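# Place tube rack in fume hood and close sash

## Task

Move the tube rack onto the fume hood's work surface so that the whole rack sits past the orange tape line. It must stand upright, and each tube must be seated all the way down in a hole. Close the sash completely. The task fails if the rack or any tube touches the floor, or if the robot topples or finishes leaning. Anything that stays in place only because the robot is holding it does not count. At the end the robot must release everything and back away.

## Robot and tools

Robot: a Hello Robot Stretch 4, about 1.6 m tall. It has an omni-wheel base whose rim is no more than 0.23 m from the base origin, a lift on a mast, one arm that telescopes forward, a wrist with yaw, pitch and roll, and a two-finger gripper. It has four body-mounted cameras: head_camera, head_left_camera, head_right_camera and wrist_camera. A loose object may occasionally get a short push from outside.

Frames: the base frame sits on the floor under the base centre, with x forward, y left and z up. hand_pose is reported in this frame and marks a point between the open fingertips. With all wrist joints at 0 its axes line up with the base axes, though the printed position can be slightly off. The odometry frame is the base frame as it was at scene start. base_odometry counts wheel turns only, so slip shows up as travel. Heading runs from -3.142 to 3.142, positive to the left.

execute_actions(actions, cameras): actions is a list holding one action, or none if you only want state and images. One action may contain "base", "joints" or both, plus optional "pace" and "contact_limits". Alternatively it may contain only {"end_of_arm": "enable_torque"}, which re-powers any wrist or gripper motor that shut itself off so it holds its current position. All motions in an action start together and may finish at different times.
- base: exactly one key, given as a relative offset from where the base last measured itself. translate_m is forward (+) or back in metres, -2 to 2. strafe_m is sideways in metres, left positive, -2 to 2. rotate_rad is a turn in place, counter-clockwise from above positive, -3.2 to 3.2.
- joints: a dict of absolute targets by joint name, not offsets. lift_m ranges 0 to 1.2 m. arm_m ranges 0 to 0.55 m of extension. wrist_yaw_rad ranges -1.134 to 4.276, with 0 forward, positive to the left and 3.14 folded back; above 3.4 the arm may get in the way. wrist_pitch_rad ranges -1.117 to 4.259, with 0 level and 1.57 pointing down. wrist_roll_rad ranges -1.117 to 4.259; at 0 the fingers are level, and positive rolls clockwise seen from behind. gripper_m ranges -0.038 to 0.141 and is the fingertip gap in metres; negative values press the fingers together. Done tolerances are ±0.004 for lift, arm and gripper, ±0.02 for yaw and roll, and ±0.05 for pitch.
- pace: "slow", "default", "fast" or "max". Base speed is up to 0.1/0.3/0.4/0.6 m/s and turning is up to 1/2/3/4 rad/s. With the lift above 0.2 these drop, to 0.3 m/s and 1 rad/s at lift 1.2.
- contact_limits: only {"arm_m": value}, from 0 (gentlest) to 0.75 (firmest), default 0.5. It sets how hard the arm may push before it halts.
- cameras: a list of camera names, or "all". Omitting it or passing null gives every camera; [] gives none. An unknown name rejects the call.
A joint target outside its range is clipped, run, and flagged. Any other bad value or unknown key rejects the whole call and nothing moves. A joint or base left out of an action may still be driving toward an earlier target, and its status will not show this.

wait(seconds 0 to 10): commands nothing new and returns state and images. zoom_image(camera, region [x0,y0,x1,y1] in pixels, top-left origin, at most 504x504): gives a closer view of that camera's latest full image. finished_scene(scene): pass the current scene number to end it permanently. Its result reports success. After a stop is reported, any later execute_actions, wait or finished_scene calls in the same reply are skipped.

Reading results: base_status and joint_status tell how each motion ended. "done" for the base means the wheels turned the commanded amount, even if they slipped. "off_target" means the part stopped short and may still be pushing. "contact_stop_at_<key>" means it hit something; the lift, arm or wheels then go slack, so a slack lift can sag under load and the base can drift. "limit_stop_at_<name>" is a built-in stop. "limit_stop_at_tilt" means a lean above 6 degrees: lift, arm and wheels go slack and ignore commands until the lean eases. "limit_stop_at_own_body" means the robot was about to hit itself; move that joint away from the body. It is likely when pitch is below -0.2 while roll is below -0.4 or above 4. "torque_fault" means a wrist or gripper motor is limp until you send enable_torque. on_its_own lists what you did not command; its "held at" value is the target, not the actual position. lidar_m gives 12 distances in 30-degree sectors: the 1st straight ahead, then counter-clockwise (4th left, 7th behind, 10th right). "-" means nothing seen or closer than 0.25 m. The lidar sees from about 0.15 m up, misses glass, clear plastic and thin legs, and sees little behind the robot. wrist_depth_mm is a 7x7 grid of median depths, 100 to 2000 mm, starting top left; clear objects are omitted and the robot body is included. turned_by_wheels and turned_by_imu differing by more than about 0.1 rad suggests a collision or slip. base_tilt is in degrees, forward and right positive, with a fixed bias of up to about 1.5. motor_effort is in percent, positive toward higher joint values, with the peak in brackets; it is noisy and has a fixed offset. For the wheels, positive means turning right. Effort outside its rest range suggests a load or a push.

Gripping: command a gap smaller than the object. Going further below its width squeezes harder and draws the object inward by up to about a third of the difference; opening pushes it back out. Neither the reading nor "done" proves a grasp; look for a change in gripper effort when the command is 0 or above. If the fingertips jam on a surface, raise the lift.

Cautions: to unfold at the start, send lift_m 0.4 with wrist_yaw_rad 0. Avoid driving or turning with more than 1 kg held and arm_m above 0.2, especially at fast paces. Avoid hard, sustained pushes, particularly with the gripper high or a high contact limit. Don't press the gripper into things during base or arm moves, since this causes torque faults. Drops, slips, slams and heavy pushes count against you. Finish with the gripper open and the robot clear of the hood.

Each tool is called after "Call:" as a command line: name --argument value for each argument, lists and objects as JSON in quotes; but a table of rows of numbers goes row by row, as --pt "numbers of a row", without its own name.

## Session

Call:
execute_actions --actions '[]'

Scene clock: 0.00 s.
base_odometry: x=+0.000 y=+0.000 heading=+0.000 (m, m, rad; odometry frame)
turned_by_wheels: +0.000 (rad since the last result)
turned_by_imu: +0.000 (rad since the last result)
base_tilt: forward=+0.2 right=-0.3 (deg)
lidar_m: 1.52 1.49 2.54 1.17 1.17 1.29 1.37 1.33 1.49 2.23 2.29 1.92
base_status: not commanded
joint_positions: lift_m=+0.151 arm_m=+0.000 wrist_yaw_rad=+3.081 wrist_pitch_rad=+0.005 wrist_roll_rad=+0.018 gripper_m=+0.057
joint_status: not commanded
motor_effort: lift_m=+18 arm_m=+0 wrist_yaw_rad=+0 wrist_pitch_rad=-8 wrist_roll_rad=-1 gripper_m=-2 wheel_0=-1 wheel_1=-1 wheel_2=+0 (%)
hand_pose: x=-0.1118 y=+0.1047 z=+0.3275 quat_wxyz=(+0.030, -0.002, +0.009, +0.999) (m; base frame)
wrist_depth_mm: 140 143 1618 1756 - - 1708 / - 142 1618 1756 - 1537 1336 / 111 141 1618 1808 1983 - 1863 / 128 147 1618 1756 - - 1921 / 1255 1366 1576 1708 - - 1863 / 1281 1366 210 1576 1281 1661 1661 / 931 842 917 917 931 1060 1042
pictures: head_camera, head_left_camera, head_right_camera, wrist_camera
Images, in order (width x height): head_camera 420x560, head_left_camera 420x672, head_right_camera 420x672, wrist_camera 616x392.

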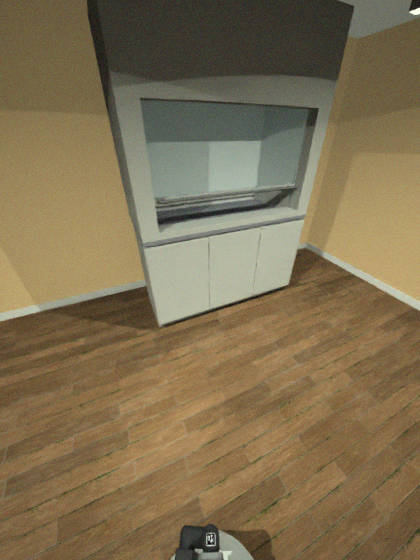

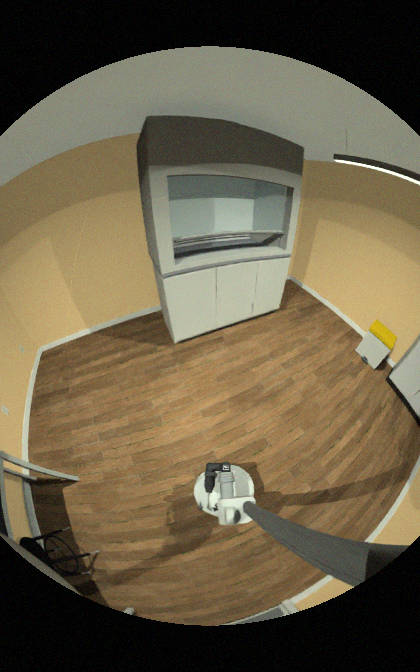

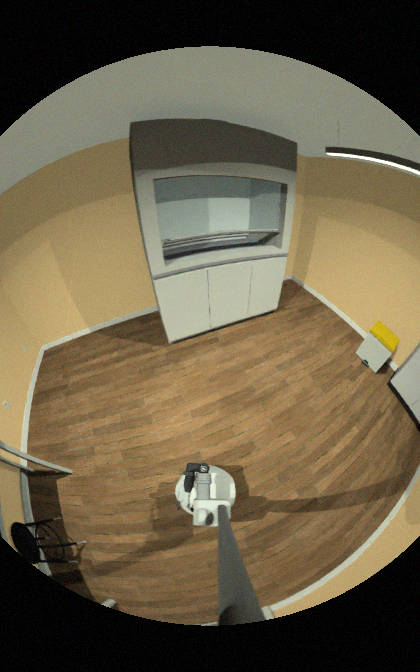

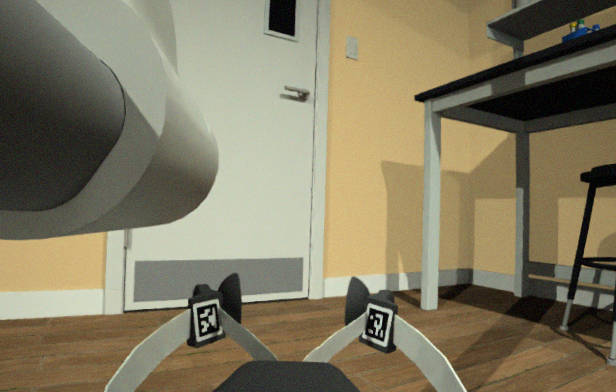

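Call:
execute_actions --actions '[{"base":{"rotate_rad":2.4},"joints":{"lift_m":0.9,"wrist_yaw_rad":0}}]'

Scene clock: 4.00 s.
base_odometry: x=+0.000 y=+0.000 heading=+2.399 (m, m, rad; odometry frame)
turned_by_wheels: +2.399 (rad since the last result)
turned_by_imu: +2.420 (rad since the last result)
base_tilt: forward=+0.2 right=-0.2 (deg)
lidar_m: 1.17 1.45 1.33 1.38 1.80 2.29 2.83 1.62 1.49 2.40 1.21 1.13
base_status: done
joint_positions: lift_m=+0.900 arm_m=+0.000 wrist_yaw_rad=+0.000 wrist_pitch_rad=+0.005 wrist_roll_rad=+0.018 gripper_m=+0.057
joint_status: all done
motor_effort: lift_m=+22(22) arm_m=+0(0) wrist_yaw_rad=+0(9) wrist_pitch_rad=-8(8) wrist_roll_rad=+0(0) gripper_m=-1(4) wheel_0=-3(9) wheel_1=-3(8) wheel_2=-3(10) (%)
hand_pose: x=+0.4595 y=-0.0873 z=+1.0763 quat_wxyz=(+1.000, +0.009, +0.003, +0.000) (m; base frame)
wrist_depth_mm: 1366 1708 - - 1661 1464 1366 / 1366 1708 - 1921 1756 1618 1537 / 1397 1708 - 1863 1708 1576 1464 / 1336 1708 - 1983 1756 1618 1430 / 1336 1661 - 1863 1661 1537 1499 / 1366 1661 210 1118 891 917 904 / 1366 1397 - 1366 1336 1499 1308
pictures: head_camera, head_left_camera, head_right_camera, wrist_camera
Images, in order (width x height): head_camera 420x560, head_left_camera 420x672, head_right_camera 420x672, wrist_camera 616x392.

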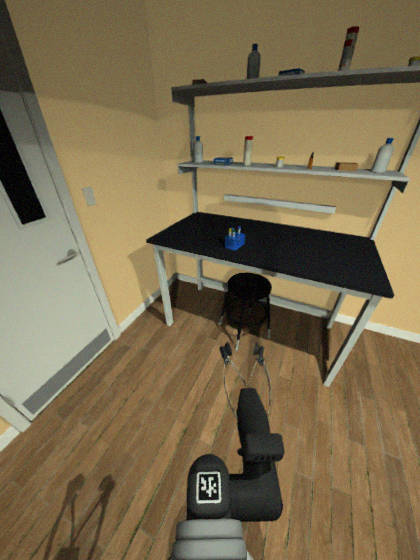

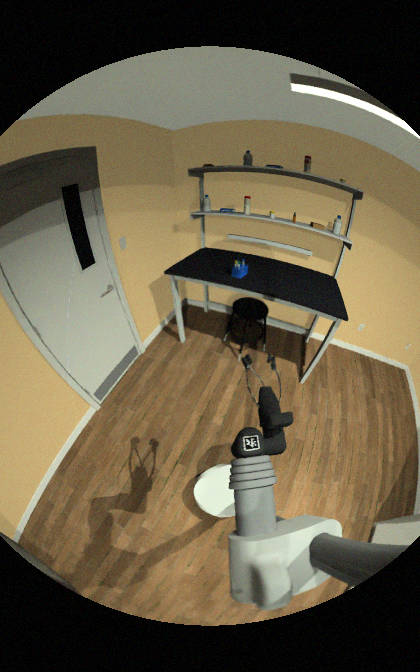

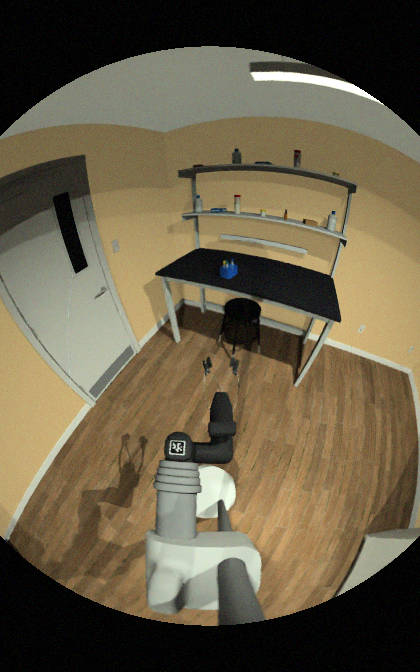

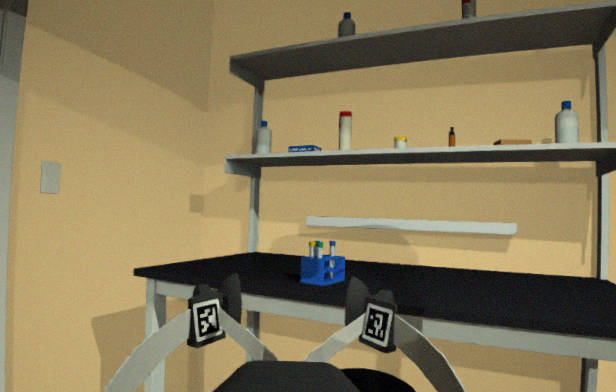

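Call:
execute_actions --actions '[{"base":{"rotate_rad":-2.14}}]'

Call:
execute_actions --actions '[{"base":{"translate_m":0.6},"joints":{"lift_m":0.85}}]'

Scene clock: 6.83 s.
base_odometry: x=+0.000 y=+0.000 heading=+0.260 (m, m, rad; odometry frame)
turned_by_wheels: -2.139 (rad since the last result)
turned_by_imu: -2.160 (rad since the last result)
base_tilt: forward=+0.2 right=-0.3 (deg)
lidar_m: 1.50 2.35 2.16 1.17 1.19 1.50 1.34 1.37 1.71 2.27 2.30 1.62
base_status: done
joint_positions: lift_m=+0.900 arm_m=+0.000 wrist_yaw_rad=+0.000 wrist_pitch_rad=+0.005 wrist_roll_rad=+0.018 gripper_m=+0.057
joint_status: not commanded
motor_effort: lift_m=+21(22) arm_m=+0(0) wrist_yaw_rad=-1(1) wrist_pitch_rad=-8(8) wrist_roll_rad=+0(0) gripper_m=-3(5) wheel_0=+3(9) wheel_1=+3(10) wheel_2=+3(9) (%)
hand_pose: x=+0.4594 y=-0.0874 z=+1.0764 quat_wxyz=(+1.000, +0.009, +0.003, +0.000) (m; base frame)
wrist_depth_mm: 1983 - - 1397 1499 1499 1618 / - - - - - - 1618 / - - - - - - 1756 / 1983 - - 1983 - - 1661 / - - - 1366 - - 1618 / 1921 - 209 1336 1430 1499 1576 / 1983 - - 1336 1366 1499 1499
pictures: head_camera, head_left_camera, head_right_camera, wrist_camera
Images, in order (width x height): head_camera 420x560, head_left_camera 420x672, head_right_camera 420x672, wrist_camera 616x392.

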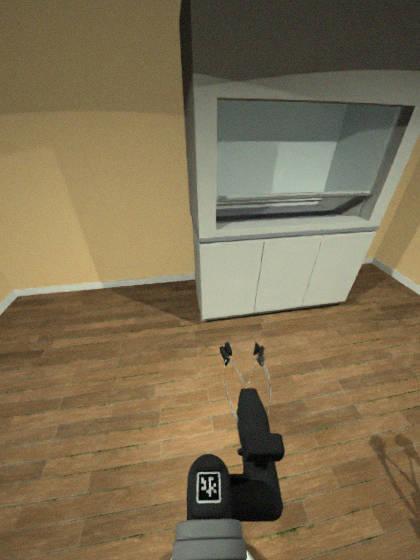

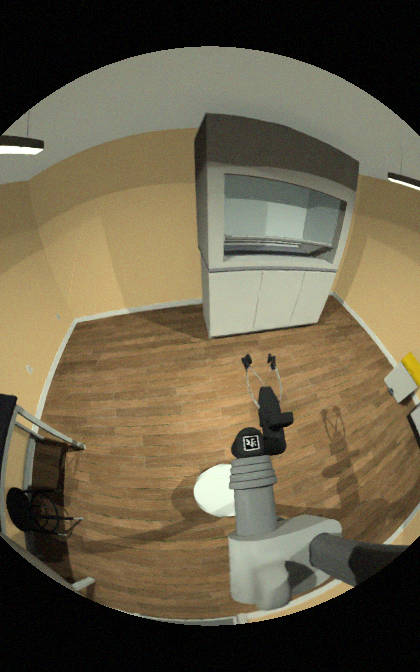

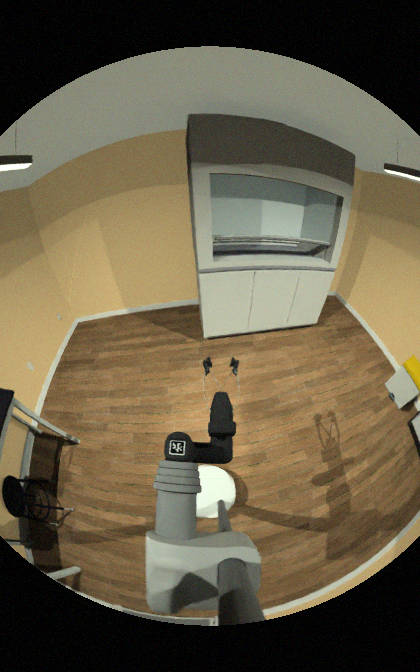

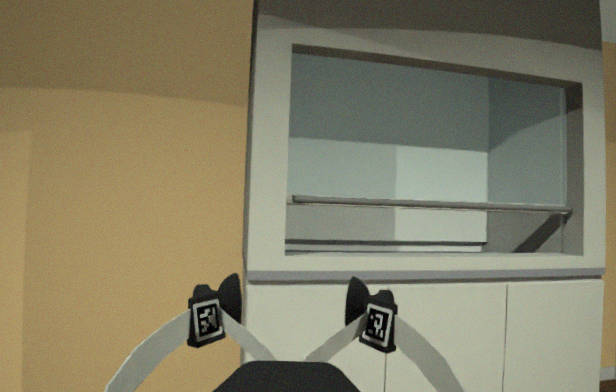

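Scene clock: 10.30 s.
base_odometry: x=+0.580 y=+0.154 heading=+0.260 (m, m, rad; odometry frame)
turned_by_wheels: +0.000 (rad since the last result)
turned_by_imu: -0.003 (rad since the last result)
base_tilt: forward=+0.3 right=-0.2 (deg)
lidar_m: 0.89 1.75 2.23 1.28 1.26 1.68 1.95 2.00 2.44 2.19 1.55 1.01
base_status: done
joint_positions: lift_m=+0.850 arm_m=+0.000 wrist_yaw_rad=+0.000 wrist_pitch_rad=+0.005 wrist_roll_rad=+0.018 gripper_m=+0.057
joint_status: all done
motor_effort: lift_m=+15(17) arm_m=+0(0) wrist_yaw_rad=+0(0) wrist_pitch_rad=-8(8) wrist_roll_rad=+0(0) gripper_m=-3(3) wheel_0=+3(11) wheel_1=+3(9) wheel_2=-1(12) (%)
hand_pose: x=+0.4594 y=-0.0874 z=+1.0269 quat_wxyz=(+1.000, +0.009, +0.003, +0.000) (m; base frame)
wrist_depth_mm: 1464 1499 732 1464 1499 1618 1661 / 1464 1499 732 1464 1499 1618 1661 / 1430 1499 732 1430 1537 1576 1576 / 1430 1499 723 1397 1464 1537 1576 / 1397 1464 723 1430 1499 1537 1464 / 1430 1499 209 741 750 798 854 / 1430 1464 699 707 741 809 831
pictures: head_camera, head_left_camera, head_right_camera, wrist_camera
Images, in order (width x height): head_camera 420x560, head_left_camera 420x672, head_right_camera 420x672, wrist_camera 616x392.

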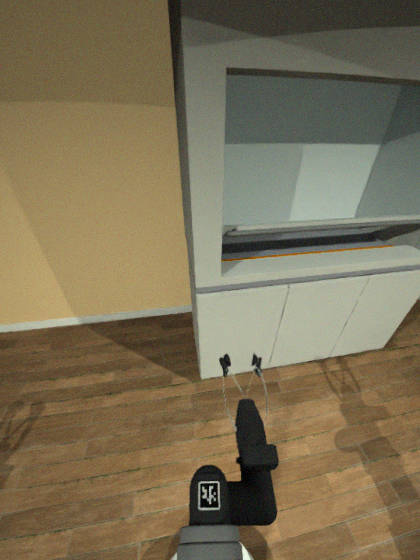

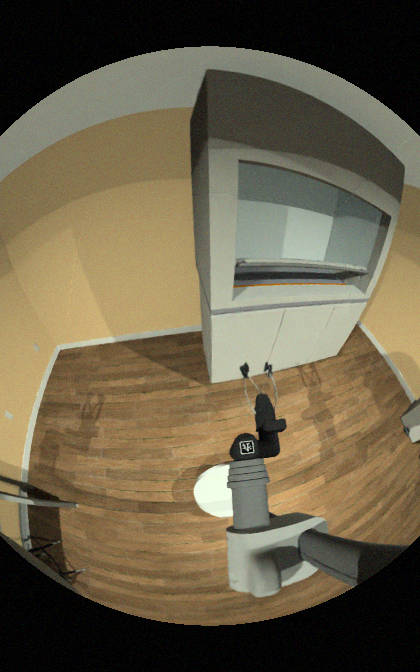

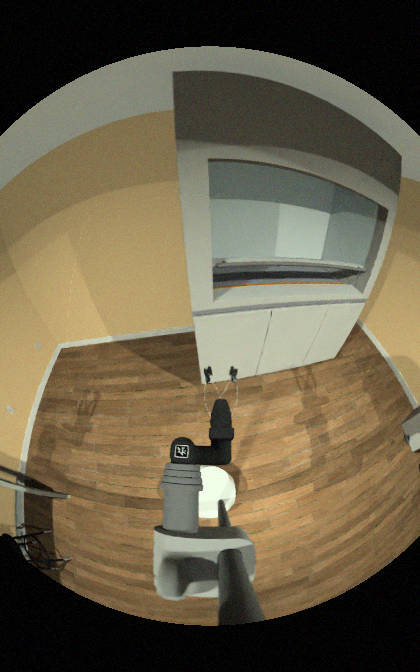

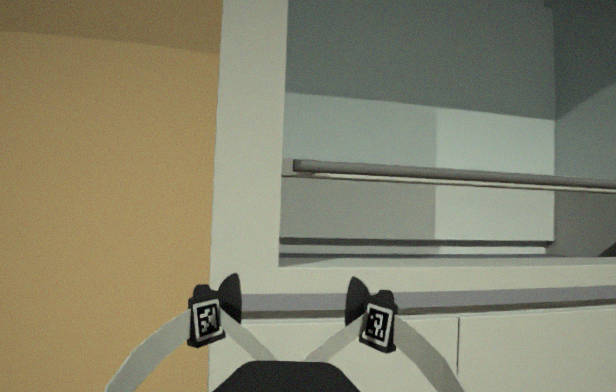

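Call:
execute_actions --actions '[{"base":{"rotate_rad":0.18}}]' --cameras '[]'

Call:
execute_actions --actions '[{"base":{"strafe_m":-0.75}}]' --cameras '["head_camera","wrist_camera"]'

Scene clock: 11.50 s.
base_odometry: x=+0.580 y=+0.154 heading=+0.440 (m, m, rad; odometry frame)
turned_by_wheels: +0.179 (rad since the last result)
turned_by_imu: +0.181 (rad since the last result)
base_tilt: forward=+0.2 right=-0.2 (deg)
lidar_m: 0.89 1.83 2.09 1.25 1.35 1.94 1.96 2.07 2.28 2.20 1.27 0.93
base_status: done
joint_positions: lift_m=+0.850 arm_m=+0.000 wrist_yaw_rad=+0.000 wrist_pitch_rad=+0.005 wrist_roll_rad=+0.018 gripper_m=+0.057
joint_status: not commanded
motor_effort: lift_m=+15(16) arm_m=+0(0) wrist_yaw_rad=+1(1) wrist_pitch_rad=-8(8) wrist_roll_rad=+0(0) gripper_m=-3(2) wheel_0=-2(10) wheel_1=-3(8) wheel_2=-2(8) (%)
hand_pose: x=+0.4594 y=-0.0874 z=+1.0269 quat_wxyz=(+1.000, +0.009, +0.003, +0.000) (m; base frame)
wrist_depth_mm: 1618 1576 1618 1618 1397 1397 1430 / 1618 1576 1576 1576 1397 1397 1430 / 1618 1576 1618 707 1397 1430 1430 / 1576 1537 1618 715 1366 1366 1397 / 1576 1576 1537 707 831 1397 1397 / 1576 1537 211 723 699 707 715 / 1537 1499 1576 691 699 699 707
pictures: none
No camera images: the call's "cameras" was empty. Leave "cameras" out to get every camera's image.

Scene clock: 15.33 s.
base_odometry: x=+0.899 y=-0.524 heading=+0.440 (m, m, rad; odometry frame)
turned_by_wheels: +0.000 (rad since the last result)
turned_by_imu: +0.000 (rad since the last result)
base_tilt: forward=+0.2 right=-0.3 (deg)
lidar_m: 0.87 0.94 2.59 2.01 2.13 2.09 2.01 2.04 1.47 1.45 1.26 0.91
base_status: done
joint_positions: lift_m=+0.850 arm_m=+0.000 wrist_yaw_rad=+0.000 wrist_pitch_rad=+0.005 wrist_roll_rad=+0.018 gripper_m=+0.057
joint_status: not commanded
motor_effort: lift_m=+15(15) arm_m=+0(0) wrist_yaw_rad=+1(1) wrist_pitch_rad=-8(7) wrist_roll_rad=-1(0) gripper_m=-3(2) wheel_0=+2(11) wheel_1=-1(12) wheel_2=+0(2) (%)
hand_pose: x=+0.4594 y=-0.0874 z=+1.0269 quat_wxyz=(+1.000, +0.009, +0.003, +0.000) (m; base frame)
wrist_depth_mm: 891 1308 1366 1366 1397 1366 960 / 917 1336 1366 1336 1366 1397 946 / 820 1205 1366 1366 1336 1281 960 / 931 1336 1336 1336 1366 1336 878 / 798 1229 1336 1336 1336 1255 891 / 668 676 210 676 676 683 683 / 661 668 668 668 676 668 661
pictures: head_camera, wrist_camera
Images, in order (width x height): head_camera 420x560, wrist_camera 616x392.

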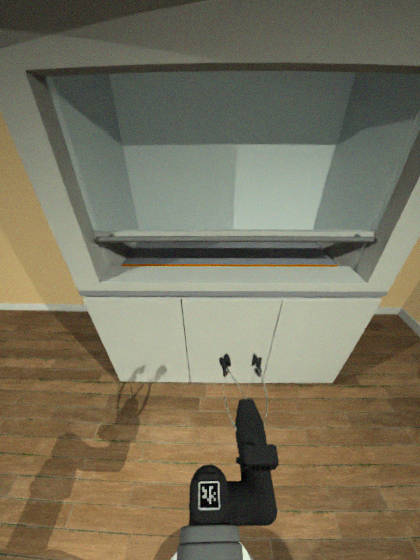

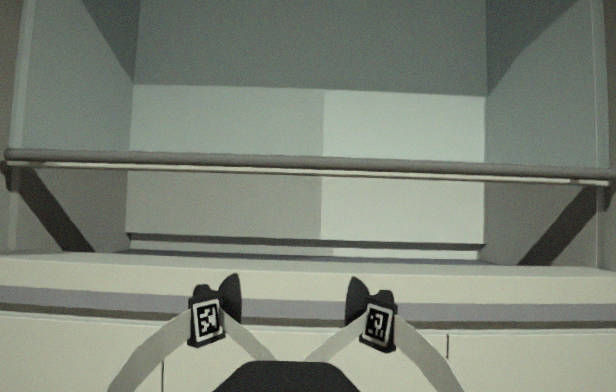

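Call:
execute_actions --actions '[{"base":{"translate_m":0.3},"joints":{"lift_m":0.9,"gripper_m":0.03}}]' --cameras '["head_camera","wrist_camera"]'

Scene clock: 18.00 s.
base_odometry: x=+1.170 y=-0.396 heading=+0.440 (m, m, rad; odometry frame)
turned_by_wheels: +0.000 (rad since the last result)
turned_by_imu: -0.002 (rad since the last result)
base_tilt: forward=+0.1 right=-0.3 (deg)
lidar_m: 0.55 0.60 0.86 2.03 2.07 2.36 2.30 2.04 1.53 1.91 0.82 0.61
base_status: done
joint_positions: lift_m=+0.900 arm_m=+0.000 wrist_yaw_rad=+0.000 wrist_pitch_rad=+0.005 wrist_roll_rad=+0.018 gripper_m=+0.030
joint_status: all done
motor_effort: lift_m=+22(22) arm_m=+0(0) wrist_yaw_rad=+1(0) wrist_pitch_rad=-8(8) wrist_roll_rad=+0(0) gripper_m=-5(3) wheel_0=+4(7) wheel_1=+3(9) wheel_2=-2(11) (%)
hand_pose: x=+0.4594 y=-0.0874 z=+1.0763 quat_wxyz=(+1.000, +0.009, +0.003, +0.000) (m; base frame)
wrist_depth_mm: 891 1060 1042 1060 1078 1060 960 / 904 1060 1042 1042 1042 1060 960 / 854 1042 1060 1060 1025 1060 976 / 820 1025 1025 1042 1025 473 477 / 904 1025 1042 1025 1042 1042 960 / 723 759 208 741 831 831 842 / 370 368 370 192 370 410 410
pictures: head_camera, wrist_camera
Images, in order (width x height): head_camera 420x560, wrist_camera 616x392.

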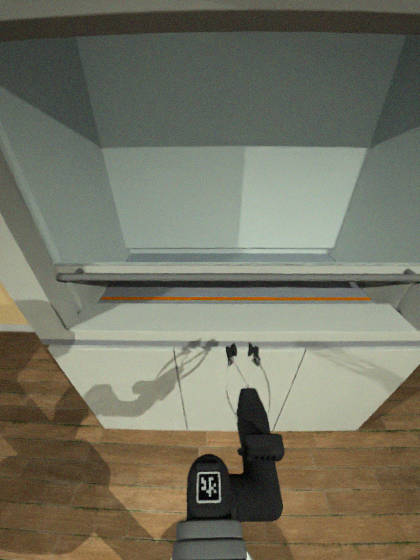

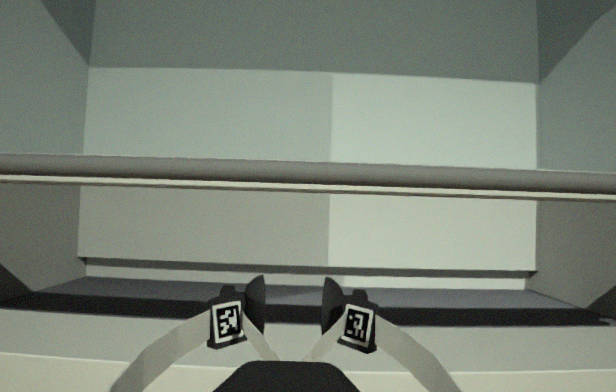

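Call:
execute_actions --actions '[{"joints":{"arm_m":0.29}}]' --cameras '["head_camera","wrist_camera"]'

Call:
execute_actions --actions '[{"joints":{"lift_m":1.19},"pace":"slow"}]' --cameras '["head_camera","wrist_camera"]'

Scene clock: 20.43 s.
base_odometry: x=+1.170 y=-0.396 heading=+0.440 (m, m, rad; odometry frame)
turned_by_wheels: +0.000 (rad since the last result)
turned_by_imu: -0.001 (rad since the last result)
base_tilt: forward=+0.2 right=-0.3 (deg)
lidar_m: 0.56 0.61 0.88 2.06 2.12 2.38 2.30 2.03 1.55 1.92 0.83 0.60
base_status: not commanded
joint_positions: lift_m=+0.900 arm_m=+0.289 wrist_yaw_rad=+0.000 wrist_pitch_rad=+0.005 wrist_roll_rad=+0.018 gripper_m=+0.030
joint_status: all done
motor_effort: lift_m=+22(22) arm_m=+7(6) wrist_yaw_rad=+0(2) wrist_pitch_rad=-8(8) wrist_roll_rad=+0(0) gripper_m=-5(4) wheel_0=+4(4) wheel_1=+3(3) wheel_2=-2(2) (%)
hand_pose: x=+0.7481 y=-0.0874 z=+1.0763 quat_wxyz=(+1.000, +0.009, +0.003, +0.000) (m; base frame)
wrist_depth_mm: 750 759 759 759 759 768 750 / 128 129 129 129 129 130 131 / 179 179 179 180 180 181 180 / 741 750 741 750 741 741 750 / 732 732 741 732 741 741 741 / 707 759 207 723 741 750 750 / 480 439 459 192 442 535 559
pictures: head_camera, wrist_camera
Images, in order (width x height): head_camera 420x560, wrist_camera 616x392.

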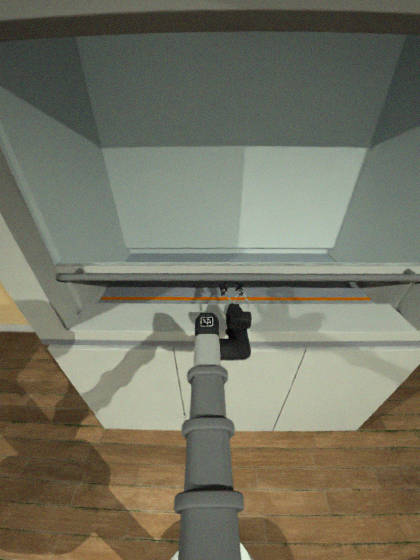

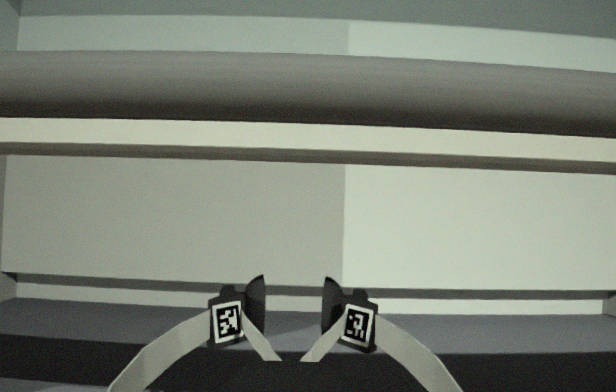

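Scene clock: 22.20 s.
base_odometry: x=+1.170 y=-0.396 heading=+0.440 (m, m, rad; odometry frame)
turned_by_wheels: +0.000 (rad since the last result)
turned_by_imu: +0.000 (rad since the last result)
base_tilt: forward=+0.1 right=-0.4 (deg)
lidar_m: 0.56 0.62 0.87 2.06 2.09 2.37 2.29 2.02 1.55 1.91 0.79 0.60
base_status: not commanded
joint_positions: lift_m=+1.003 arm_m=+0.289 wrist_yaw_rad=+0.000 wrist_pitch_rad=+0.006 wrist_roll_rad=+0.017 gripper_m=+0.030
joint_status: lift_m contact_stop (moved +0.103 of +0.290)
on_its_own: lift_m is slack since a contact_stop (your +1.190 is given up)
motor_effort: lift_m=+18(32) arm_m=+5(7) wrist_yaw_rad=+3(1) wrist_pitch_rad=-9(100) wrist_roll_rad=+1(2) gripper_m=-5(5) wheel_0=+3(4) wheel_1=+3(3) wheel_2=-2(2) (%)
hand_pose: x=+0.7484 y=-0.0875 z=+1.1790 quat_wxyz=(+1.000, +0.009, +0.003, +0.000) (m; base frame)
wrist_depth_mm: 750 750 750 759 759 768 759 / 741 750 741 750 750 750 768 / 741 750 732 741 750 750 759 / 732 732 741 741 750 741 750 / 126 127 128 129 131 132 156 / 723 732 132 129 129 129 732 / 723 654 699 191 676 759 768
pictures: head_camera, wrist_camera
Images, in order (width x height): head_camera 420x560, wrist_camera 616x392.

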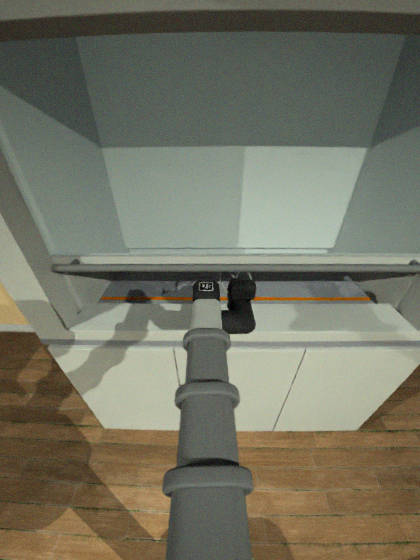

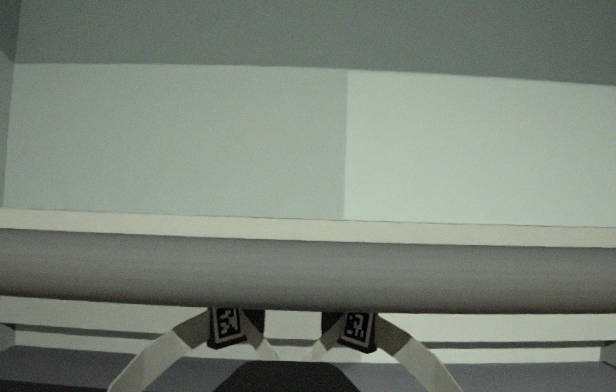

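Call:
execute_actions --actions '[{"joints":{"lift_m":0.92}}]' --cameras '["wrist_camera"]'

Call:
execute_actions --actions '[{"joints":{"arm_m":0.0},"base":{"translate_m":-0.4}}]' --cameras '[]'

Call:
execute_actions --actions '[{"base":{"rotate_rad":2.6}}]'

Scene clock: 24.10 s.
base_odometry: x=+1.170 y=-0.396 heading=+0.440 (m, m, rad; odometry frame)
turned_by_wheels: +0.000 (rad since the last result)
turned_by_imu: +0.000 (rad since the last result)
base_tilt: forward=+0.1 right=-0.3 (deg)
lidar_m: 0.58 0.62 0.86 2.05 2.10 2.39 2.29 2.02 1.53 1.90 0.79 0.60
base_status: not commanded
joint_positions: lift_m=+0.920 arm_m=+0.289 wrist_yaw_rad=+0.000 wrist_pitch_rad=+0.006 wrist_roll_rad=+0.017 gripper_m=+0.030
joint_status: all done
motor_effort: lift_m=+14(15) arm_m=+6(6) wrist_yaw_rad=+3(3) wrist_pitch_rad=-9(9) wrist_roll_rad=+1(1) gripper_m=-4(4) wheel_0=+3(3) wheel_1=+3(3) wheel_2=-2(2) (%)
hand_pose: x=+0.7484 y=-0.0875 z=+1.0969 quat_wxyz=(+1.000, +0.009, +0.003, +0.000) (m; base frame)
wrist_depth_mm: 128 129 129 129 129 130 768 / 179 179 179 141 138 136 138 / 732 741 732 741 750 199 750 / 741 741 741 741 741 750 750 / 732 741 732 741 741 741 750 / 768 750 207 732 741 732 741 / 530 480 500 192 484 591 615
pictures: wrist_camera
Images, in order (width x height): wrist_camera 616x392.

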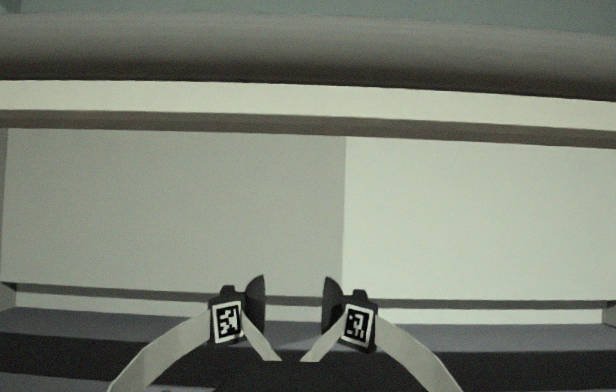

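Scene clock: 26.93 s.
base_odometry: x=+0.808 y=-0.567 heading=+0.440 (m, m, rad; odometry frame)
turned_by_wheels: +0.000 (rad since the last result)
turned_by_imu: +0.000 (rad since the last result)
base_tilt: forward=+0.2 right=-0.3 (deg)
lidar_m: 0.94 1.03 2.72 2.02 2.13 1.97 1.89 1.99 1.50 1.42 1.99 0.99
base_status: done
joint_positions: lift_m=+0.920 arm_m=+0.001 wrist_yaw_rad=+0.000 wrist_pitch_rad=+0.006 wrist_roll_rad=+0.017 gripper_m=+0.030
joint_status: all done
motor_effort: lift_m=+15(14) arm_m=-7(5) wrist_yaw_rad=+0(3) wrist_pitch_rad=-8(9) wrist_roll_rad=+1(1) gripper_m=-2(5) wheel_0=-2(9) wheel_1=-3(7) wheel_2=+0(13) (%)
hand_pose: x=+0.4607 y=-0.0874 z=+1.0969 quat_wxyz=(+1.000, +0.009, +0.003, +0.000) (m; base frame)
wrist_depth_mm: 917 1336 1499 1499 1464 1366 960 / 931 1366 1499 1464 1464 1397 946 / 917 1366 1430 1397 1430 1397 946 / 866 1182 1430 1430 1464 1182 917 / 904 1308 1464 1430 1464 1336 931 / 768 768 207 768 768 788 778 / 759 768 768 192 759 768 778
pictures: none
No camera images: the call's "cameras" was empty. Leave "cameras" out to get every camera's image.

Scene clock: 29.63 s.
base_odometry: x=+0.808 y=-0.567 heading=+3.039 (m, m, rad; odometry frame)
turned_by_wheels: +2.599 (rad since the last result)
turned_by_imu: +2.622 (rad since the last result)
base_tilt: forward=+0.1 right=-0.2 (deg)
lidar_m: 1.97 1.87 1.95 1.48 1.44 2.03 1.03 0.97 1.02 2.69 2.01 2.13
base_status: done
joint_positions: lift_m=+0.920 arm_m=+0.001 wrist_yaw_rad=+0.000 wrist_pitch_rad=+0.006 wrist_roll_rad=+0.017 gripper_m=+0.030
joint_status: not commanded
motor_effort: lift_m=+14(15) arm_m=-7(7) wrist_yaw_rad=+1(0) wrist_pitch_rad=-9(8) wrist_roll_rad=+1(1) gripper_m=-5(4) wheel_0=-4(7) wheel_1=-5(7) wheel_2=-3(11) (%)
hand_pose: x=+0.4607 y=-0.0874 z=+1.0969 quat_wxyz=(+1.000, +0.009, +0.003, +0.000) (m; base frame)
wrist_depth_mm: 1499 1661 1921 - - - - / 1499 1661 1808 - - - - / 1537 1661 1863 - - - - / 1464 1661 1808 - - - - / 1464 1708 1863 - - - - / 1499 1661 207 - - - - / 1464 1537 1808 192 - - -
pictures: head_camera, head_left_camera, head_right_camera, wrist_camera
Images, in order (width x height): head_camera 420x560, head_left_camera 420x672, head_right_camera 420x672, wrist_camera 616x392.

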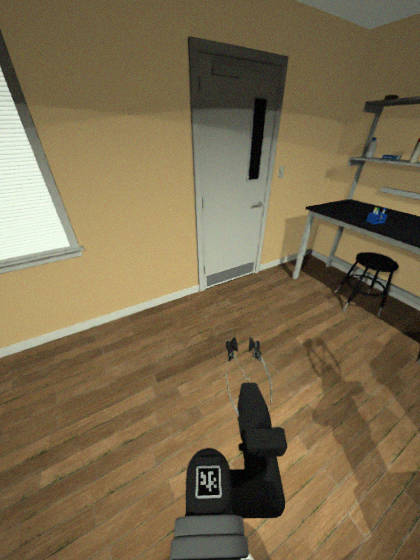

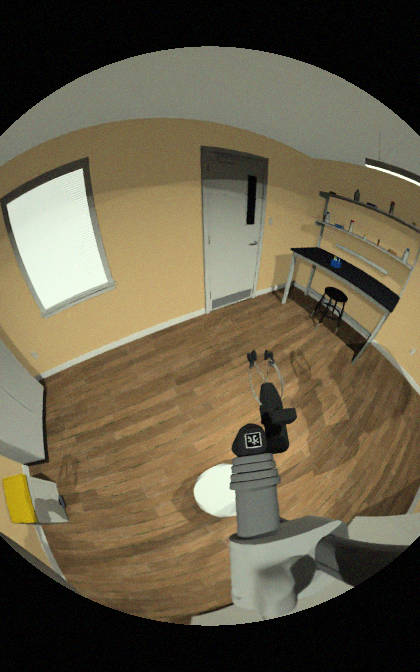

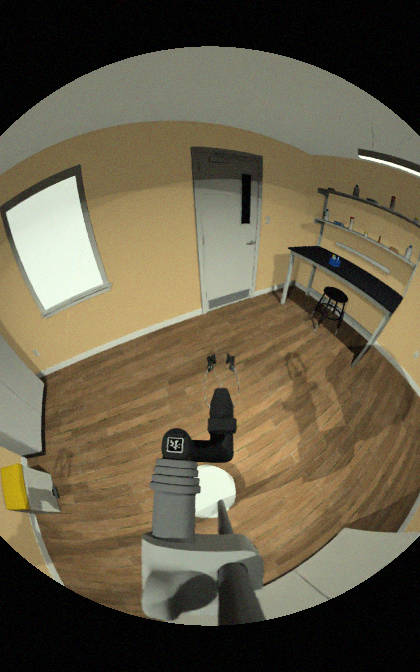

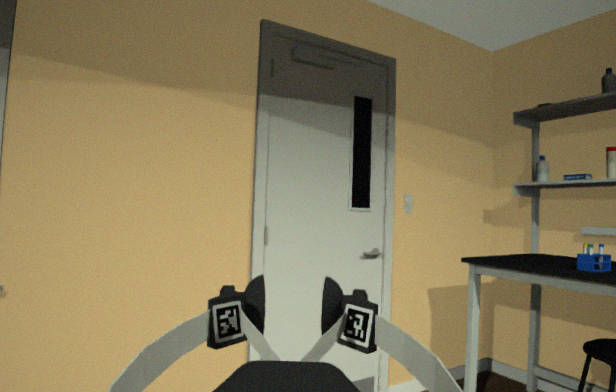

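Call:
execute_actions --actions '[{"base":{"rotate_rad":-1.05}}]' --cameras '[]'

Call:
execute_actions --actions '[{"base":{"strafe_m":0.96},"joints":{"gripper_m":0.12}}]' --cameras '[]'

Call:
execute_actions --actions '[{"base":{"translate_m":1.1}}]' --cameras '["head_camera","wrist_camera"]'

Scene clock: 32.20 s.
base_odometry: x=+0.808 y=-0.567 heading=+1.990 (m, m, rad; odometry frame)
turned_by_wheels: -1.049 (rad since the last result)
turned_by_imu: -1.059 (rad since the last result)
base_tilt: forward=+0.1 right=-0.2 (deg)
lidar_m: 2.00 2.12 1.96 1.88 1.97 1.50 1.47 2.01 1.01 0.95 1.03 2.69
base_status: done
joint_positions: lift_m=+0.920 arm_m=+0.001 wrist_yaw_rad=+0.000 wrist_pitch_rad=+0.006 wrist_roll_rad=+0.017 gripper_m=+0.030
joint_status: not commanded
motor_effort: lift_m=+15(14) arm_m=-7(7) wrist_yaw_rad=+1(1) wrist_pitch_rad=-8(8) wrist_roll_rad=+1(2) gripper_m=-5(6) wheel_0=+4(10) wheel_1=+3(10) wheel_2=+3(8) (%)
hand_pose: x=+0.4607 y=-0.0874 z=+1.0969 quat_wxyz=(+1.000, +0.009, +0.003, +0.000) (m; base frame)
wrist_depth_mm: - - - - - - - / - - - - - - - / - - - - - - - / - - - - - - - / - - - - - - - / - - 207 - - - - / - - - 192 - - -
pictures: none
No camera images: the call's "cameras" was empty. Leave "cameras" out to get every camera's image.

Scene clock: 36.73 s.
base_odometry: x=-0.069 y=-0.957 heading=+1.990 (m, m, rad; odometry frame)
turned_by_wheels: +0.000 (rad since the last result)
turned_by_imu: -0.004 (rad since the last result)
base_tilt: forward=+0.1 right=-0.3 (deg)
lidar_m: 2.00 1.29 0.97 0.89 0.97 1.35 1.42 1.49 2.01 1.93 2.04 2.07
base_status: done
joint_positions: lift_m=+0.920 arm_m=+0.001 wrist_yaw_rad=+0.000 wrist_pitch_rad=+0.006 wrist_roll_rad=+0.017 gripper_m=+0.120
joint_status: all done
motor_effort: lift_m=+14(15) arm_m=-7(7) wrist_yaw_rad=+1(2) wrist_pitch_rad=-8(8) wrist_roll_rad=+1(1) gripper_m=+0(5) wheel_0=-3(13) wheel_1=+2(12) wheel_2=+0(1) (%)
hand_pose: x=+0.4607 y=-0.0874 z=+1.0969 quat_wxyz=(+1.000, +0.009, +0.003, +0.000) (m; base frame)
wrist_depth_mm: 1499 - - - - - - / 1499 - - - - - - / 1499 - - - - - - / 1537 - - - - - - / 1499 - - - - - - / 1537 214 - - 221 - - / 1537 1921 - 162 - - -
pictures: none
No camera images: the call's "cameras" was empty. Leave "cameras" out to get every camera's image.

Scene clock: 41.90 s.
base_odometry: x=-0.516 y=+0.048 heading=+1.990 (m, m, rad; odometry frame)
turned_by_wheels: +0.000 (rad since the last result)
turned_by_imu: -0.005 (rad since the last result)
base_tilt: forward=+0.1 right=-0.2 (deg)
lidar_m: 0.92 1.00 0.91 0.86 0.95 1.35 2.54 2.65 2.03 2.04 1.30 0.97
base_status: done
joint_positions: lift_m=+0.920 arm_m=+0.001 wrist_yaw_rad=+0.000 wrist_pitch_rad=+0.006 wrist_roll_rad=+0.017 gripper_m=+0.120
joint_status: not commanded
motor_effort: lift_m=+15(15) arm_m=-7(7) wrist_yaw_rad=+2(2) wrist_pitch_rad=-8(8) wrist_roll_rad=+1(1) gripper_m=-1(0) wheel_0=+2(8) wheel_1=+3(7) wheel_2=-2(16) (%)
hand_pose: x=+0.4606 y=-0.0874 z=+1.0969 quat_wxyz=(+1.000, +0.009, +0.003, +0.000) (m; base frame)
wrist_depth_mm: 1499 1499 1430 1397 1397 1366 1618 / 1537 1576 1576 1576 1537 1618 1576 / 1537 1464 1499 1537 1537 1499 1576 / 1499 1537 1576 1537 1576 1537 1576 / 1537 1499 1576 1499 1537 1576 1576 / 842 215 842 842 221 991 976 / 1078 759 768 162 759 723 750
pictures: head_camera, wrist_camera
Images, in order (width x height): head_camera 420x560, wrist_camera 616x392.

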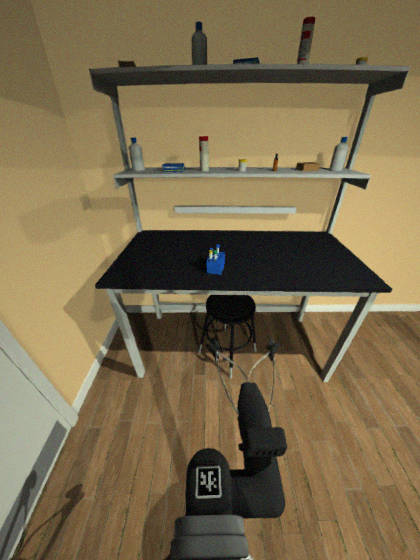

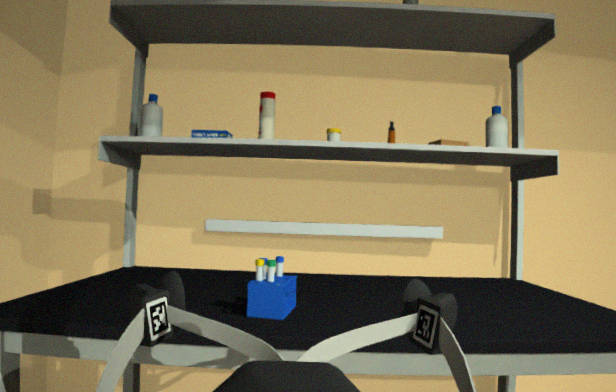

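Call:
execute_actions --actions '[{"base":{"strafe_m":0.1},"joints":{"lift_m":0.95,"wrist_pitch_rad":0.5}}]' --cameras '[]'

Call:
execute_actions --actions '[{"base":{"translate_m":0.45}}]' --cameras '["head_camera","wrist_camera"]'

Call:
zoom_image --camera "wrist_camera" --region '[200,20,420,220]'

Scene clock: 43.67 s.
base_odometry: x=-0.608 y=+0.007 heading=+1.990 (m, m, rad; odometry frame)
turned_by_wheels: +0.000 (rad since the last result)
turned_by_imu: -0.001 (rad since the last result)
base_tilt: forward=+0.2 right=-0.3 (deg)
lidar_m: 0.92 0.96 0.83 0.76 0.85 1.22 2.53 2.64 2.15 2.09 1.33 0.95
base_status: done
joint_positions: lift_m=+0.950 arm_m=+0.001 wrist_yaw_rad=+0.000 wrist_pitch_rad=+0.502 wrist_roll_rad=+0.017 gripper_m=+0.120
joint_status: all done
motor_effort: lift_m=+22(23) arm_m=-7(7) wrist_yaw_rad=+1(1) wrist_pitch_rad=-6(6) wrist_roll_rad=+1(1) gripper_m=+1(1) wheel_0=-1(11) wheel_1=+2(10) wheel_2=+0(1) (%)
hand_pose: x=+0.4251 y=-0.0874 z=+0.9892 quat_wxyz=(+0.969, +0.008, +0.248, -0.002) (m; base frame)
wrist_depth_mm: 1366 1430 1430 1366 1366 1430 1397 / 1336 1366 1281 1160 1397 1430 1464 / 820 831 798 820 820 820 842 / 1205 1708 1708 1708 1708 1661 1708 / 1281 1863 1808 1205 1255 1863 1863 / 1366 214 1661 1618 221 1661 1708 / 1336 1281 1366 162 1397 1430 1397
pictures: none
No camera images: the call's "cameras" was empty. Leave "cameras" out to get every camera's image.

Scene clock: 46.63 s.
base_odometry: x=-0.791 y=+0.418 heading=+1.990 (m, m, rad; odometry frame)
turned_by_wheels: +0.000 (rad since the last result)
turned_by_imu: -0.002 (rad since the last result)
base_tilt: forward=+0.0 right=-0.3 (deg)
lidar_m: 0.48 0.54 0.79 0.70 0.78 1.17 3.03 2.92 2.25 2.88 0.66 0.50
base_status: done
joint_positions: lift_m=+0.950 arm_m=+0.001 wrist_yaw_rad=+0.000 wrist_pitch_rad=+0.502 wrist_roll_rad=+0.017 gripper_m=+0.120
joint_status: not commanded
motor_effort: lift_m=+22(22) arm_m=-7(7) wrist_yaw_rad=+1(2) wrist_pitch_rad=-6(6) wrist_roll_rad=+0(1) gripper_m=+0(0) wheel_0=+4(9) wheel_1=+3(8) wheel_2=-2(9) (%)
hand_pose: x=+0.4251 y=-0.0874 z=+0.9892 quat_wxyz=(+0.969, +0.008, +0.248, -0.002) (m; base frame)
wrist_depth_mm: 976 976 976 960 960 960 976 / 1025 1008 1025 1025 1042 1042 1042 / 707 715 741 647 768 809 842 / 496 504 521 436 508 554 564 / 387 392 402 407 413 418 424 / 407 213 343 349 221 347 347 / 1308 1366 1366 161 707 1366 1366
pictures: head_camera, wrist_camera
Images, in order (width x height): head_camera 420x560, wrist_camera 616x392.

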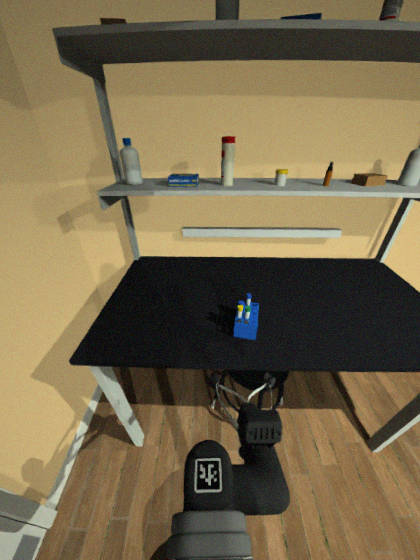

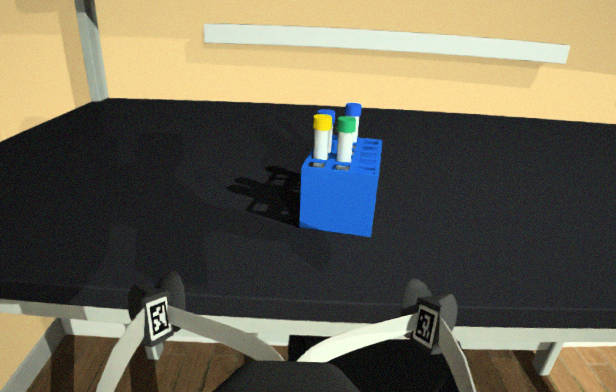

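Region (200, 20, 420, 220) of wrist_camera's 616x392 image, scaled by 2.291; it fills the top 458 rows of this view, and the rest is white.

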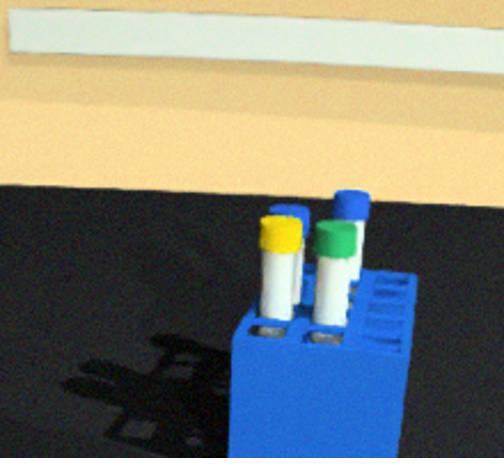

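Call:
execute_actions --actions '[{"base":{"strafe_m":-0.05},"joints":{"lift_m":0.72,"wrist_pitch_rad":0.0}}]' --cameras '["wrist_camera"]'

Call:
zoom_image --camera "wrist_camera" --region '[220,120,420,300]'

Scene clock: 49.03 s.
base_odometry: x=-0.745 y=+0.438 heading=+1.990 (m, m, rad; odometry frame)
turned_by_wheels: +0.000 (rad since the last result)
turned_by_imu: -0.001 (rad since the last result)
base_tilt: forward=+0.2 right=-0.2 (deg)
lidar_m: 0.49 0.53 0.83 0.78 0.83 1.25 3.02 2.83 2.21 2.87 0.68 0.55
base_status: done
joint_positions: lift_m=+0.720 arm_m=+0.001 wrist_yaw_rad=+0.000 wrist_pitch_rad=+0.003 wrist_roll_rad=+0.017 gripper_m=+0.120
joint_status: all done
motor_effort: lift_m=+14(21) arm_m=-7(7) wrist_yaw_rad=+3(0) wrist_pitch_rad=-8(13) wrist_roll_rad=+0(1) gripper_m=+0(1) wheel_0=+1(9) wheel_1=-1(12) wheel_2=+0(0) (%)
hand_pose: x=+0.4606 y=-0.0874 z=+0.8978 quat_wxyz=(+1.000, +0.009, +0.001, +0.000) (m; base frame)
wrist_depth_mm: 831 854 842 831 820 820 820 / 1078 1078 1098 1098 1098 1098 1098 / 1078 1078 1078 1078 1118 1118 1098 / 1078 1078 1060 399 1098 1098 1118 / 279 307 336 362 392 413 433 / 312 215 312 312 220 312 314 / 946 654 314 162 1078 314 1078
pictures: wrist_camera
Images, in order (width x height): wrist_camera 616x392.

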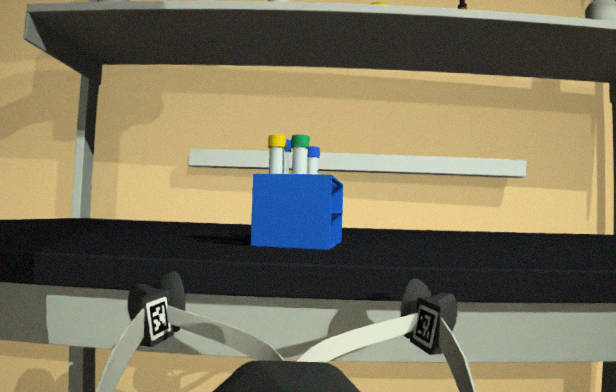

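Region (220, 120, 420, 300) of wrist_camera's 616x392 image, scaled by 2.520; it fills the top 454 rows of this view, and the rest is white.

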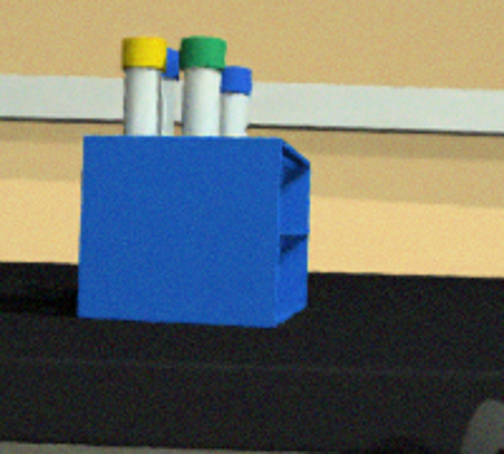

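Call:
execute_actions --actions '[{"joints":{"lift_m":0.93,"gripper_m":0.01}}]' --cameras '[]'

Call:
execute_actions --actions '[{"joints":{"arm_m":0.2,"wrist_pitch_rad":0.6}}]' --cameras '["head_camera","wrist_camera"]'

Scene clock: 51.70 s.
base_odometry: x=-0.745 y=+0.438 heading=+1.990 (m, m, rad; odometry frame)
turned_by_wheels: +0.000 (rad since the last result)
turned_by_imu: -0.001 (rad since the last result)
base_tilt: forward=+0.1 right=-0.4 (deg)
lidar_m: 0.48 0.53 0.80 0.77 0.86 1.23 3.03 2.84 2.18 2.84 0.71 0.49
base_status: not commanded
joint_positions: lift_m=+0.930 arm_m=+0.001 wrist_yaw_rad=+0.000 wrist_pitch_rad=+0.003 wrist_roll_rad=+0.017 gripper_m=+0.010
joint_status: all done
motor_effort: lift_m=+22(22) arm_m=-7(7) wrist_yaw_rad=+1(0) wrist_pitch_rad=-9(10) wrist_roll_rad=+0(1) gripper_m=-6(5) wheel_0=+1(1) wheel_1=-1(1) wheel_2=+0(0) (%)
hand_pose: x=+0.4606 y=-0.0874 z=+1.1071 quat_wxyz=(+1.000, +0.009, +0.001, +0.000) (m; base frame)
wrist_depth_mm: 1060 1098 1118 1098 1118 1098 1118 / 1098 904 1118 1118 1098 1098 1118 / 946 1078 1078 1025 976 946 904 / 1078 1078 1060 1098 1118 1078 1098 / 1060 1078 1078 1078 1098 1078 1078 / 946 917 854 207 1025 1078 1118 / 585 574 375 189 181 661 676
pictures: none
No camera images: the call's "cameras" was empty. Leave "cameras" out to get every camera's image.

Scene clock: 53.40 s.
base_odometry: x=-0.745 y=+0.438 heading=+1.990 (m, m, rad; odometry frame)
turned_by_wheels: +0.000 (rad since the last result)
turned_by_imu: +0.000 (rad since the last result)
base_tilt: forward=+0.2 right=-0.3 (deg)
lidar_m: 0.47 0.53 0.85 0.75 0.85 1.25 3.04 2.83 2.22 2.85 0.67 0.52
base_status: not commanded
joint_positions: lift_m=+0.930 arm_m=+0.199 wrist_yaw_rad=+0.000 wrist_pitch_rad=+0.602 wrist_roll_rad=+0.017 gripper_m=+0.010
joint_status: all done
motor_effort: lift_m=+22(22) arm_m=+7(6) wrist_yaw_rad=+0(1) wrist_pitch_rad=-6(5) wrist_roll_rad=+1(1) gripper_m=-6(5) wheel_0=+1(0) wheel_1=-1(1) wheel_2=+0(0) (%)
hand_pose: x=+0.6075 y=-0.0874 z=+0.9446 quat_wxyz=(+0.955, +0.008, +0.296, -0.003) (m; base frame)
wrist_depth_mm: 798 809 798 788 809 788 788 / 691 691 707 715 759 778 831 / 473 480 484 239 517 525 549 / 364 370 357 248 377 397 402 / 296 300 283 229 314 319 320 / 248 252 246 207 263 264 265 / 216 215 202 188 181 230 230
pictures: head_camera, wrist_camera
Images, in order (width x height): head_camera 420x560, wrist_camera 616x392.

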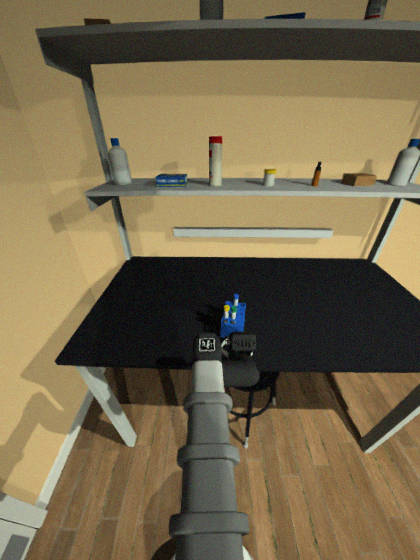

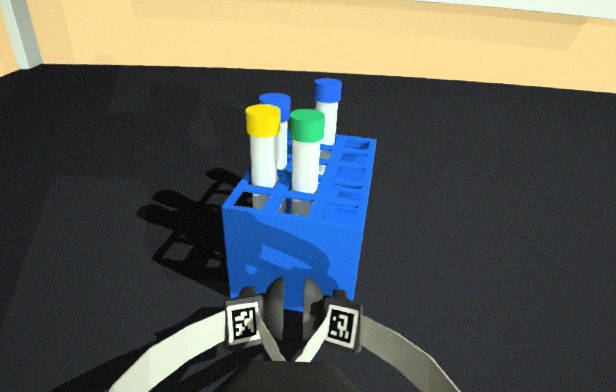

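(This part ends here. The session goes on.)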